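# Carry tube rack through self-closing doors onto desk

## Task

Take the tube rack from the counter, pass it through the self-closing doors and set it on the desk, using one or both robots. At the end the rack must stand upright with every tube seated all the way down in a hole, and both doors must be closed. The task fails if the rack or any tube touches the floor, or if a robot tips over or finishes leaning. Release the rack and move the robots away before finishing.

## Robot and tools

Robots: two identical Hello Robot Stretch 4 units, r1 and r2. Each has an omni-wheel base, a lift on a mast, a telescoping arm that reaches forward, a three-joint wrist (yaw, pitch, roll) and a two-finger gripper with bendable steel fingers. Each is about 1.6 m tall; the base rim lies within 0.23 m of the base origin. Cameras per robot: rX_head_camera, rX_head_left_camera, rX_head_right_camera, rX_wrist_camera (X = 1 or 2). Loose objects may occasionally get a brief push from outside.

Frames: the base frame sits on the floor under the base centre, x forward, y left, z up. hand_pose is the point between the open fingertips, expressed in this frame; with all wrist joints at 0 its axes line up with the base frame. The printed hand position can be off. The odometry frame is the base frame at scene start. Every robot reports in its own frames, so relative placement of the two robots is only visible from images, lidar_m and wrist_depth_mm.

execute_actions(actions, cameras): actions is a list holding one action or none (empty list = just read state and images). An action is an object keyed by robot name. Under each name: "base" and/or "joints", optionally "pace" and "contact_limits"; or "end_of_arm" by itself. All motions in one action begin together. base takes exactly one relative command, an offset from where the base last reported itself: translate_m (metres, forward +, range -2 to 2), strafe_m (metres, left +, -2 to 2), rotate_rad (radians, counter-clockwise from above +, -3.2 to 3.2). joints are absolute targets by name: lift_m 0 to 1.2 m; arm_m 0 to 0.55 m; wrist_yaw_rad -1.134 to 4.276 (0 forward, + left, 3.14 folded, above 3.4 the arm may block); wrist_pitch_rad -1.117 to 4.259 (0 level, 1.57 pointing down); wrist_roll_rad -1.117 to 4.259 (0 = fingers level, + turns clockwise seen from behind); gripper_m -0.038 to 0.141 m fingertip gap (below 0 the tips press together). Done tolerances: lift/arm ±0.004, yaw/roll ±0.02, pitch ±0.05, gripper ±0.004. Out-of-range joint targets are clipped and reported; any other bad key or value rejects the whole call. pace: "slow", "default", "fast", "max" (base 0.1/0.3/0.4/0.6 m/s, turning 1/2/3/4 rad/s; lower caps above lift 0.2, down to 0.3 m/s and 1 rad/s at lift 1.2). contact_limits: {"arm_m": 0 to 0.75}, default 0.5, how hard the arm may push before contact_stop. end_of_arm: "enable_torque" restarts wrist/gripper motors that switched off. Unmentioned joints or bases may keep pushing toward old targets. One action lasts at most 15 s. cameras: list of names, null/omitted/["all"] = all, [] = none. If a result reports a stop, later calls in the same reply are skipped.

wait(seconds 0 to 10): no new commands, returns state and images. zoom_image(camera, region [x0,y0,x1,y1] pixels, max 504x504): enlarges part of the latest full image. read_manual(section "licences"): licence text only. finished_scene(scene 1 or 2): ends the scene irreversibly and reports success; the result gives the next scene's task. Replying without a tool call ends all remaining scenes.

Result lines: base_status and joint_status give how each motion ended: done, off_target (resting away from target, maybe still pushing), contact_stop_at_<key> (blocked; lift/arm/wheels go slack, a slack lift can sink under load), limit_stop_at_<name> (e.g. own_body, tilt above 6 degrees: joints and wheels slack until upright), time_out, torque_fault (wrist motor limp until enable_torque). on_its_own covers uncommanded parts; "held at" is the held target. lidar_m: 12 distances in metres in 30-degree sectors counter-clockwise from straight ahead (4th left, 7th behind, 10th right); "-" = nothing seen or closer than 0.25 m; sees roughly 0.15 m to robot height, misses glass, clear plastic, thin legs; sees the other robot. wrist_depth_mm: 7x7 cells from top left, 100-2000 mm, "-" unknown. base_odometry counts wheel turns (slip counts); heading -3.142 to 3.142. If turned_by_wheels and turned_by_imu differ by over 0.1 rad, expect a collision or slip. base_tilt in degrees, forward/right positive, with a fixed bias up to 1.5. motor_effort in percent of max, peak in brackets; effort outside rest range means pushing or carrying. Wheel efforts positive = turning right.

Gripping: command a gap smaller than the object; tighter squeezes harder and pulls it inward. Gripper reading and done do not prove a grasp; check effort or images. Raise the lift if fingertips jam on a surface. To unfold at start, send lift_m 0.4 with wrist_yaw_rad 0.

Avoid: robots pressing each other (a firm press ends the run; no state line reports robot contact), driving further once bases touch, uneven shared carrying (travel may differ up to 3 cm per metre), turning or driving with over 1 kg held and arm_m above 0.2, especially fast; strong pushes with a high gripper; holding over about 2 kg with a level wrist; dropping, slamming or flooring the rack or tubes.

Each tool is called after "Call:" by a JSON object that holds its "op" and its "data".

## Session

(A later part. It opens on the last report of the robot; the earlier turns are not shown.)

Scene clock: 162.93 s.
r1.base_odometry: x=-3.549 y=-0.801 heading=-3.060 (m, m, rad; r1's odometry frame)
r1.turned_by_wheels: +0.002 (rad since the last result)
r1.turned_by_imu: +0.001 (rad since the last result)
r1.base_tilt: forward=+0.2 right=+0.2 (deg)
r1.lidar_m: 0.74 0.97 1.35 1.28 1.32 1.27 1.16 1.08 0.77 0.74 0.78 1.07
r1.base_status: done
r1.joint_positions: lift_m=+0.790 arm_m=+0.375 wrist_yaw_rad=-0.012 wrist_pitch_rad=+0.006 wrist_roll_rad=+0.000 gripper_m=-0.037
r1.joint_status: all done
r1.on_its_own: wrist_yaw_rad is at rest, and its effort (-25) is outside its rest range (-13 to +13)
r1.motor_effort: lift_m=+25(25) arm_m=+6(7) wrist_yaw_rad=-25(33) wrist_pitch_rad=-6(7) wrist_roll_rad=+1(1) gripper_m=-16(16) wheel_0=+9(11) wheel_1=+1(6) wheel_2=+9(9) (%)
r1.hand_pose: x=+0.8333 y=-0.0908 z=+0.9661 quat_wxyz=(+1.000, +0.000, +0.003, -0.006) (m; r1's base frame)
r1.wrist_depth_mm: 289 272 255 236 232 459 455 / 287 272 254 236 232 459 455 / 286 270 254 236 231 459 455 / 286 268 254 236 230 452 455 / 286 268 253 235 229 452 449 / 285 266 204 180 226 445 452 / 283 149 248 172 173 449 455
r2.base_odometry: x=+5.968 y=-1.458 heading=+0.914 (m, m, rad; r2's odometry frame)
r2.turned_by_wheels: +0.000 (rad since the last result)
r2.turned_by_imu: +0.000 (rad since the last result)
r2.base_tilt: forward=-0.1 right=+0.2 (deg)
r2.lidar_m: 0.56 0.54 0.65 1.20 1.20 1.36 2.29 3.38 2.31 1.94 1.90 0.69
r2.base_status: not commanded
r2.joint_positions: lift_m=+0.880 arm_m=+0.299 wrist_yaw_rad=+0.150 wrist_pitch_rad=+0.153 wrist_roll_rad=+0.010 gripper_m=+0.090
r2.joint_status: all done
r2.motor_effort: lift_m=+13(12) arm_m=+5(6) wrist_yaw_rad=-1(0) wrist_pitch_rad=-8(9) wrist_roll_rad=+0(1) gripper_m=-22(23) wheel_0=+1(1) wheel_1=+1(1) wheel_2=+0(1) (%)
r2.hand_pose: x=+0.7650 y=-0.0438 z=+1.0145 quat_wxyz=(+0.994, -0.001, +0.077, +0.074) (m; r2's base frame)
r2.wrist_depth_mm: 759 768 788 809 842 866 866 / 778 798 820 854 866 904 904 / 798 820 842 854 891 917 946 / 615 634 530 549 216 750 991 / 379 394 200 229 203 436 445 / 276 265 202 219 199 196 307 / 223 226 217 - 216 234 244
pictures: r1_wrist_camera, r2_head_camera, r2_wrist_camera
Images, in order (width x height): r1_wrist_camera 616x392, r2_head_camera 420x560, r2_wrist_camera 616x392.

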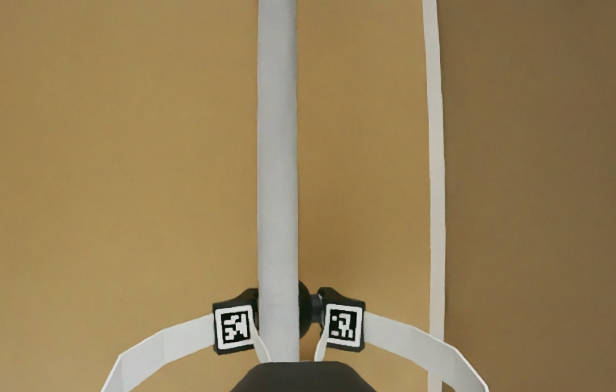

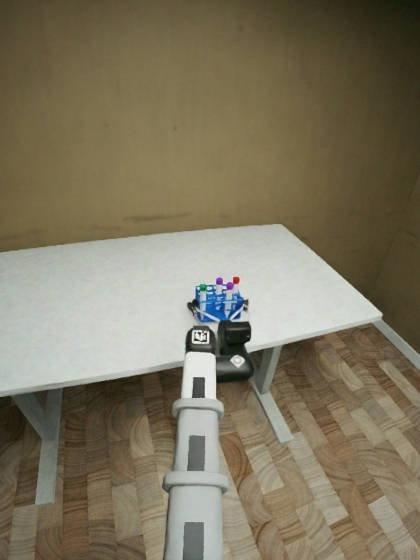

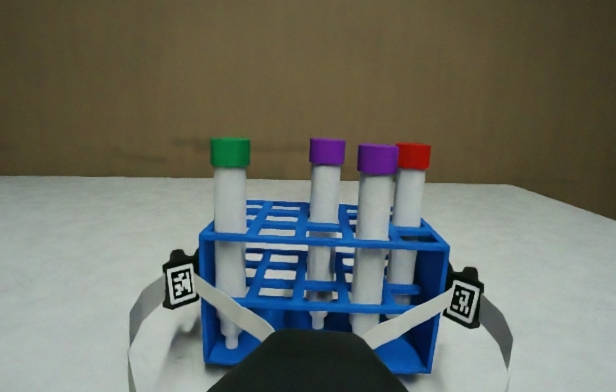

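Call:
{"op": "execute_actions", "data": {"actions": [{"r1":{"joints":{"wrist_yaw_rad":-0.02,"arm_m":0.547},"pace":"slow"},"r2":{"joints":{"lift_m":0.866},"pace":"slow"}}], "cameras": ["r2_wrist_camera","r1_wrist_camera"]}}

Scene clock: 166.40 s.
r1.base_odometry: x=-3.548 y=-0.800 heading=-3.063 (m, m, rad; r1's odometry frame)
r1.turned_by_wheels: -0.003 (rad since the last result)
r1.turned_by_imu: -0.004 (rad since the last result)
r1.base_tilt: forward=+0.0 right=+0.3 (deg)
r1.lidar_m: 0.97 1.02 1.37 1.28 1.33 1.30 1.16 1.09 0.79 0.72 0.78 1.08
r1.base_status: not commanded
r1.joint_positions: lift_m=+0.790 arm_m=+0.546 wrist_yaw_rad=-0.028 wrist_pitch_rad=+0.006 wrist_roll_rad=+0.000 gripper_m=-0.038
r1.joint_status: all done
r1.on_its_own: wrist_yaw_rad is at rest, and its effort (+22) is outside its rest range (-13 to +13)
r1.motor_effort: lift_m=+25(25) arm_m=+7(6) wrist_yaw_rad=+22(24) wrist_pitch_rad=-7(6) wrist_roll_rad=+0(0) gripper_m=-16(17) wheel_0=-6(9) wheel_1=-5(5) wheel_2=-4(9) (%)
r1.hand_pose: x=+1.0026 y=-0.0954 z=+0.9661 quat_wxyz=(+1.000, +0.000, +0.003, -0.014) (m; r1's base frame)
r1.wrist_depth_mm: 241 242 242 242 243 274 293 / 241 241 243 242 243 274 290 / 239 239 241 242 241 274 290 / 239 240 240 179 242 273 291 / 237 239 239 178 241 272 289 / 236 236 239 177 240 272 286 / 237 237 239 171 238 268 289
r2.base_odometry: x=+5.968 y=-1.458 heading=+0.914 (m, m, rad; r2's odometry frame)
r2.turned_by_wheels: +0.000 (rad since the last result)
r2.turned_by_imu: +0.000 (rad since the last result)
r2.base_tilt: forward=-0.1 right=+0.2 (deg)
r2.lidar_m: 0.58 0.56 0.65 1.19 1.19 1.35 2.30 3.38 2.30 1.94 1.92 0.68
r2.base_status: not commanded
r2.joint_positions: lift_m=+0.866 arm_m=+0.299 wrist_yaw_rad=+0.150 wrist_pitch_rad=+0.153 wrist_roll_rad=+0.010 gripper_m=+0.090
r2.joint_status: all done
r2.motor_effort: lift_m=+13(12) arm_m=+5(6) wrist_yaw_rad=+2(0) wrist_pitch_rad=-9(9) wrist_roll_rad=+0(0) gripper_m=-23(24) wheel_0=+1(0) wheel_1=+1(1) wheel_2=+1(1) (%)
r2.hand_pose: x=+0.7650 y=-0.0438 z=+1.0005 quat_wxyz=(+0.994, -0.001, +0.077, +0.074) (m; r2's base frame)
r2.wrist_depth_mm: 759 768 798 809 842 866 891 / 778 809 820 842 878 891 917 / 788 820 842 866 878 904 946 / 559 580 480 500 217 691 946 / 347 357 200 229 202 399 402 / 251 241 202 220 200 195 277 / 204 206 208 - 205 213 -
pictures: r1_wrist_camera, r2_wrist_camera
Images, in order (width x height): r1_wrist_camera 616x392, r2_wrist_camera 616x392.

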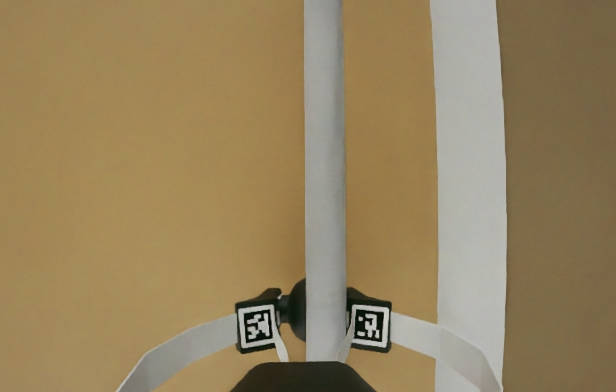

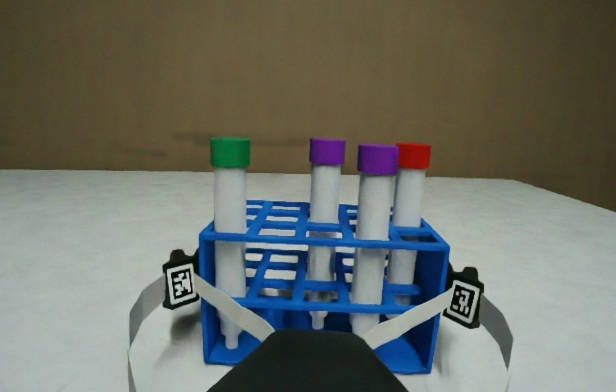

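Call:
{"op": "execute_actions", "data": {"actions": [{"r1":{"base":{"translate_m":0.035},"joints":{"wrist_yaw_rad":-0.07},"pace":"slow"},"r2":{"joints":{"lift_m":0.864,"gripper_m":0.141}}}], "cameras": ["r2_wrist_camera","r1_wrist_camera"]}}

Scene clock: 168.37 s.
r1.base_odometry: x=-3.583 y=-0.803 heading=-3.063 (m, m, rad; r1's odometry frame)
r1.turned_by_wheels: +0.000 (rad since the last result)
r1.turned_by_imu: -0.001 (rad since the last result)
r1.base_tilt: forward=+0.1 right=+0.0 (deg)
r1.lidar_m: 0.95 1.03 1.34 1.28 1.35 1.29 1.19 1.08 0.79 0.73 0.79 1.03
r1.base_status: done
r1.joint_positions: lift_m=+0.790 arm_m=+0.546 wrist_yaw_rad=-0.071 wrist_pitch_rad=+0.006 wrist_roll_rad=+0.000 gripper_m=-0.037
r1.joint_status: all done
r1.motor_effort: lift_m=+25(25) arm_m=+7(7) wrist_yaw_rad=+4(20) wrist_pitch_rad=-6(6) wrist_roll_rad=+0(0) gripper_m=-17(19) wheel_0=-1(5) wheel_1=+1(6) wheel_2=-4(7) (%)
r1.hand_pose: x=+0.9983 y=-0.1078 z=+0.9661 quat_wxyz=(+0.999, +0.000, +0.003, -0.036) (m; r1's base frame)
r1.wrist_depth_mm: 226 230 235 177 244 248 - / 225 229 236 176 244 248 268 / 226 229 234 175 243 247 266 / 224 229 233 175 242 246 264 / 224 228 234 175 242 245 263 / 224 228 230 175 241 244 264 / 224 224 231 167 237 243 -
r2.base_odometry: x=+5.968 y=-1.458 heading=+0.914 (m, m, rad; r2's odometry frame)
r2.turned_by_wheels: +0.000 (rad since the last result)
r2.turned_by_imu: +0.000 (rad since the last result)
r2.base_tilt: forward=-0.2 right=+0.2 (deg)
r2.lidar_m: 0.55 0.56 0.64 1.21 1.20 1.36 2.30 3.37 2.31 1.93 1.91 0.67
r2.base_status: not commanded
r2.joint_positions: lift_m=+0.864 arm_m=+0.299 wrist_yaw_rad=+0.150 wrist_pitch_rad=+0.152 wrist_roll_rad=+0.010 gripper_m=+0.141
r2.joint_status: all done
r2.motor_effort: lift_m=+13(14) arm_m=+5(5) wrist_yaw_rad=+0(0) wrist_pitch_rad=-4(9) wrist_roll_rad=+0(0) gripper_m=+1(27) wheel_0=+1(1) wheel_1=+1(1) wheel_2=+1(1) (%)
r2.hand_pose: x=+0.7651 y=-0.0438 z=+0.9990 quat_wxyz=(+0.994, +0.000, +0.076, +0.074) (m; r2's base frame)
r2.wrist_depth_mm: 759 778 798 820 842 866 891 / 778 798 820 854 866 891 904 / 798 831 854 878 878 931 946 / 559 580 473 252 224 676 946 / 345 353 210 254 207 397 399 / 250 245 223 207 209 247 277 / 202 202 214 - 213 212 -
pictures: r1_wrist_camera, r2_wrist_camera
Images, in order (width x height): r1_wrist_camera 616x392, r2_wrist_camera 616x392.

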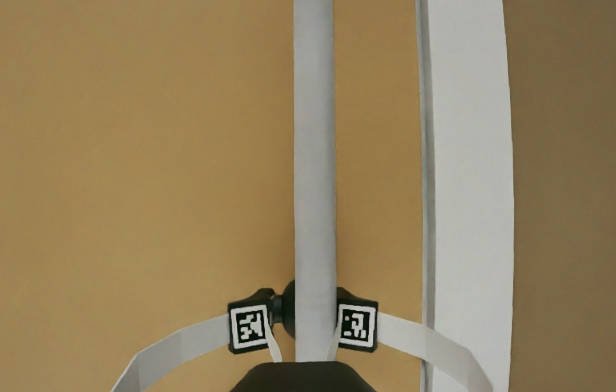

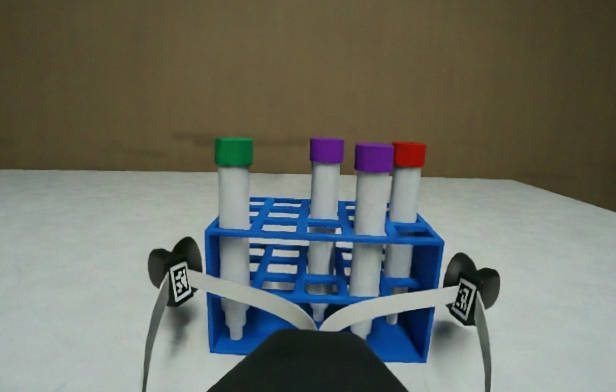

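Call:
{"op": "execute_actions", "data": {"actions": [{"r1":{"joints":{"gripper_m":0.06}},"r2":{"joints":{"arm_m":0.19},"pace":"slow"}}], "cameras": ["r2_wrist_camera","r1_wrist_camera"]}}

Scene clock: 171.07 s.
r1.base_odometry: x=-3.583 y=-0.803 heading=-3.063 (m, m, rad; r1's odometry frame)
r1.turned_by_wheels: +0.000 (rad since the last result)
r1.turned_by_imu: -0.001 (rad since the last result)
r1.base_tilt: forward=-0.1 right=+0.1 (deg)
r1.lidar_m: 0.94 1.03 1.33 1.29 1.32 1.31 1.21 1.09 0.78 0.74 0.78 1.02
r1.base_status: not commanded
r1.joint_positions: lift_m=+0.790 arm_m=+0.546 wrist_yaw_rad=-0.070 wrist_pitch_rad=+0.006 wrist_roll_rad=+0.000 gripper_m=+0.060
r1.joint_status: all done
r1.motor_effort: lift_m=+25(25) arm_m=+6(7) wrist_yaw_rad=+1(9) wrist_pitch_rad=-6(7) wrist_roll_rad=+0(0) gripper_m=-2(15) wheel_0=-2(2) wheel_1=+0(1) wheel_2=-3(4) (%)
r1.hand_pose: x=+0.9984 y=-0.1075 z=+0.9661 quat_wxyz=(+0.999, +0.000, +0.003, -0.035) (m; r1's base frame)
r1.wrist_depth_mm: 235 239 246 248 255 248 - / 234 238 244 247 255 247 264 / 235 238 244 248 254 246 264 / 232 237 244 246 253 246 264 / 233 237 243 244 252 245 263 / 232 236 210 244 210 243 263 / 231 233 240 145 250 243 -
r2.base_odometry: x=+5.968 y=-1.458 heading=+0.914 (m, m, rad; r2's odometry frame)
r2.turned_by_wheels: +0.000 (rad since the last result)
r2.turned_by_imu: +0.000 (rad since the last result)
r2.base_tilt: forward=-0.1 right=+0.2 (deg)
r2.lidar_m: 0.57 0.55 0.65 1.20 1.19 1.36 2.29 3.37 2.30 1.95 1.93 0.69
r2.base_status: not commanded
r2.joint_positions: lift_m=+0.864 arm_m=+0.191 wrist_yaw_rad=+0.150 wrist_pitch_rad=+0.152 wrist_roll_rad=+0.010 gripper_m=+0.141
r2.joint_status: all done
r2.motor_effort: lift_m=+13(13) arm_m=-5(6) wrist_yaw_rad=+1(0) wrist_pitch_rad=-5(4) wrist_roll_rad=+1(1) gripper_m=+1(1) wheel_0=+1(0) wheel_1=+1(1) wheel_2=+1(0) (%)
r2.hand_pose: x=+0.6568 y=-0.0438 z=+0.9990 quat_wxyz=(+0.994, +0.000, +0.076, +0.074) (m; r2's base frame)
r2.wrist_depth_mm: 842 866 866 904 931 960 991 / 878 891 931 960 976 991 1025 / 904 917 946 976 960 1042 1042 / 559 580 609 338 336 683 723 / 345 353 349 332 332 397 402 / 250 245 248 255 248 246 278 / 202 202 216 - 217 216 -
pictures: r1_wrist_camera, r2_wrist_camera
Images, in order (width x height): r1_wrist_camera 616x392, r2_wrist_camera 616x392.

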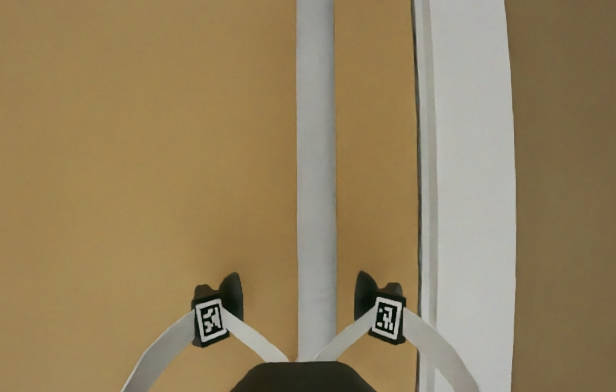

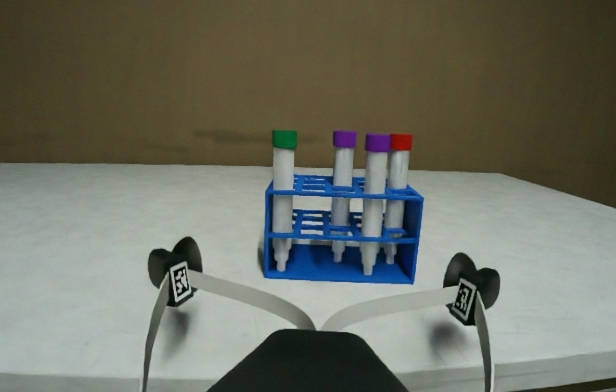

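Call:
{"op": "execute_actions", "data": {"actions": [{"r1":{"joints":{"arm_m":0.1}},"r2":{"base":{"translate_m":-0.35},"joints":{"arm_m":0.003}}}]}}

Scene clock: 174.20 s.
r1.base_odometry: x=-3.583 y=-0.803 heading=-3.063 (m, m, rad; r1's odometry frame)
r1.turned_by_wheels: +0.000 (rad since the last result)
r1.turned_by_imu: -0.001 (rad since the last result)
r1.base_tilt: forward=+0.2 right=+0.1 (deg)
r1.lidar_m: 0.95 1.03 1.33 1.28 1.35 1.32 1.17 1.10 0.77 0.72 0.80 1.04
r1.base_status: not commanded
r1.joint_positions: lift_m=+0.790 arm_m=+0.101 wrist_yaw_rad=-0.070 wrist_pitch_rad=+0.006 wrist_roll_rad=+0.000 gripper_m=+0.060
r1.joint_status: all done
r1.motor_effort: lift_m=+25(25) arm_m=-7(8) wrist_yaw_rad=+0(1) wrist_pitch_rad=-7(8) wrist_roll_rad=+0(0) gripper_m=-1(4) wheel_0=-2(2) wheel_1=+0(0) wheel_2=-3(3) (%)
r1.hand_pose: x=+0.5538 y=-0.1074 z=+0.9660 quat_wxyz=(+0.999, +0.000, +0.003, -0.035) (m; r1's base frame)
r1.wrist_depth_mm: 668 676 699 707 715 741 759 / 661 676 683 699 715 741 741 / 661 668 683 699 715 732 750 / 654 668 691 691 715 723 741 / 654 668 683 683 707 732 750 / 647 661 211 699 209 715 741 / 647 661 676 144 691 732 732
r2.base_odometry: x=+5.754 y=-1.735 heading=+0.914 (m, m, rad; r2's odometry frame)
r2.turned_by_wheels: +0.000 (rad since the last result)
r2.turned_by_imu: +0.001 (rad since the last result)
r2.base_tilt: forward=-0.2 right=+0.2 (deg)
r2.lidar_m: 0.90 0.89 1.03 1.09 1.08 1.33 2.08 3.04 2.42 2.03 2.04 1.06
r2.base_status: done
r2.joint_positions: lift_m=+0.864 arm_m=+0.004 wrist_yaw_rad=+0.150 wrist_pitch_rad=+0.152 wrist_roll_rad=+0.010 gripper_m=+0.141
r2.joint_status: all done
r2.motor_effort: lift_m=+13(13) arm_m=-5(4) wrist_yaw_rad=+1(0) wrist_pitch_rad=-6(4) wrist_roll_rad=+1(0) gripper_m=+1(1) wheel_0=-1(6) wheel_1=-1(5) wheel_2=-1(7) (%)
r2.hand_pose: x=+0.4698 y=-0.0438 z=+0.9989 quat_wxyz=(+0.994, +0.000, +0.076, +0.074) (m; r2's base frame)
r2.wrist_depth_mm: 1281 1281 1336 1397 1430 1430 1464 / 1336 1336 1430 1397 1464 1499 1537 / 1366 1366 1397 1430 1464 1537 1618 / 750 788 820 854 878 960 1661 / 1430 1499 1499 1576 1661 1661 1756 / 1464 1499 1618 1576 1708 1229 1756 / 1499 1537 1618 - 1708 1499 1708
pictures: r1_head_camera, r1_head_left_camera, r1_head_right_camera, r1_wrist_camera, r2_head_camera, r2_head_left_camera, r2_head_right_camera, r2_wrist_camera
Images, in order (width x height): r1_head_camera 420x560, r1_head_left_camera 420x672, r1_head_right_camera 420x672, r1_wrist_camera 616x392, r2_head_camera 420x560, r2_head_left_camera 420x672, r2_head_right_camera 420x672, r2_wrist_camera 616x392.

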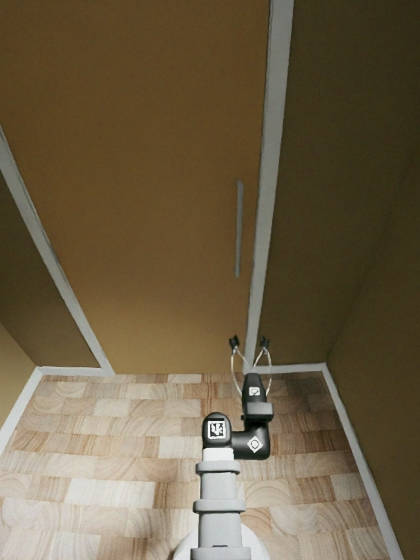

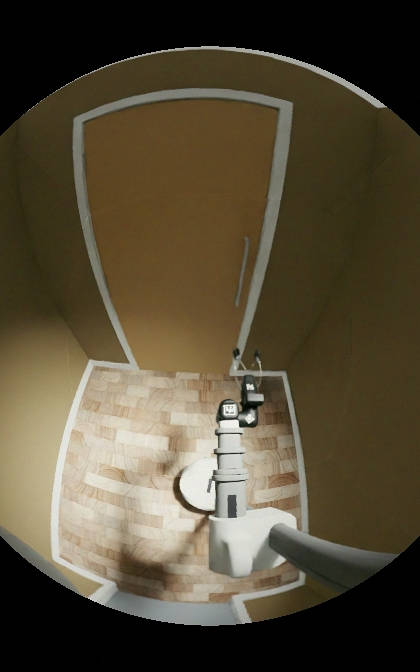

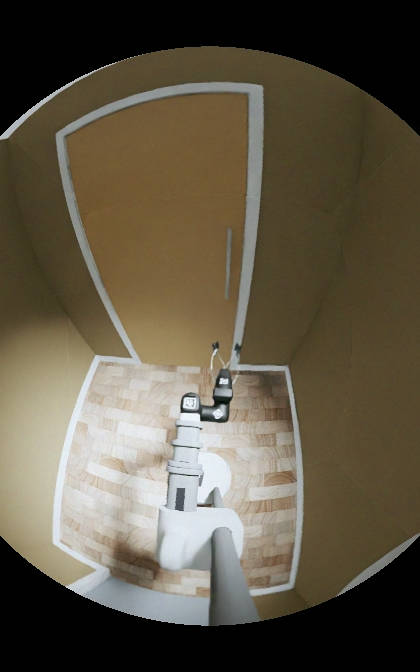

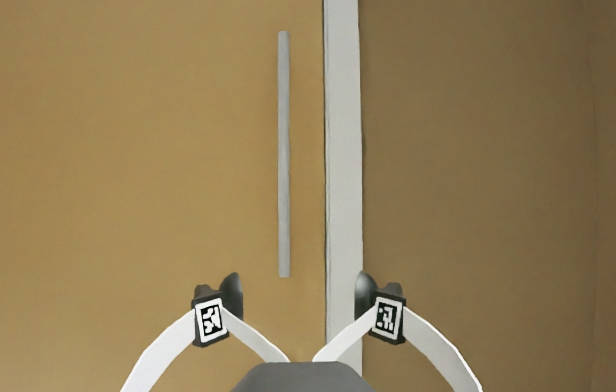

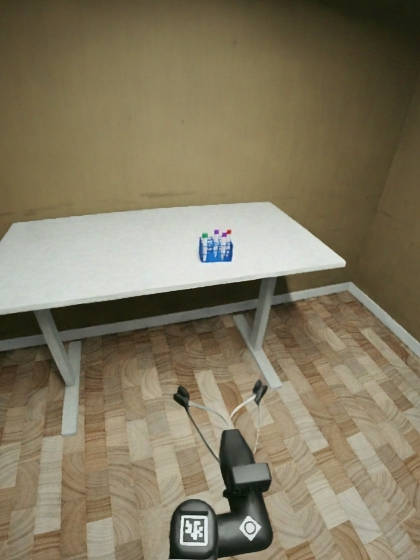

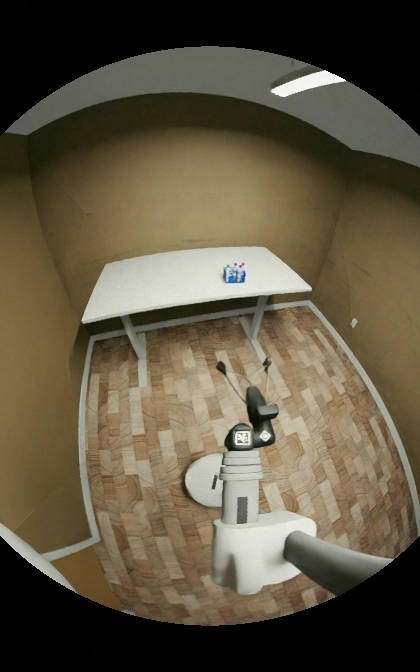

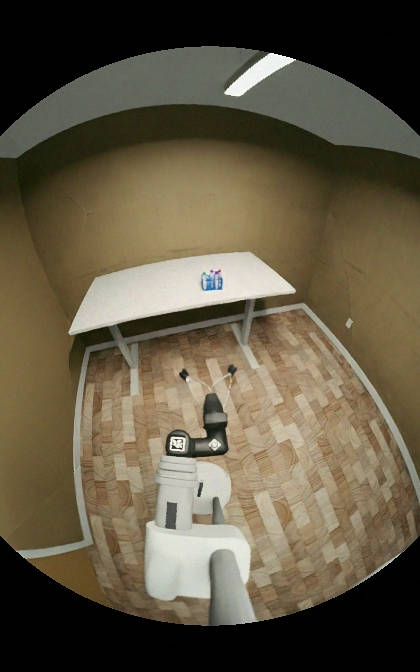

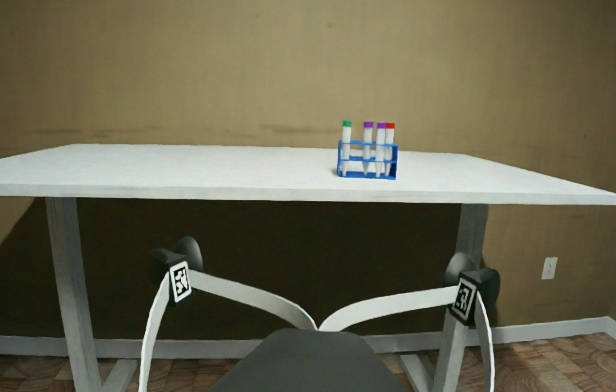

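Call:
{"op": "finished_scene", "data": {"scene": 2}}

The scene is finished: the task was done.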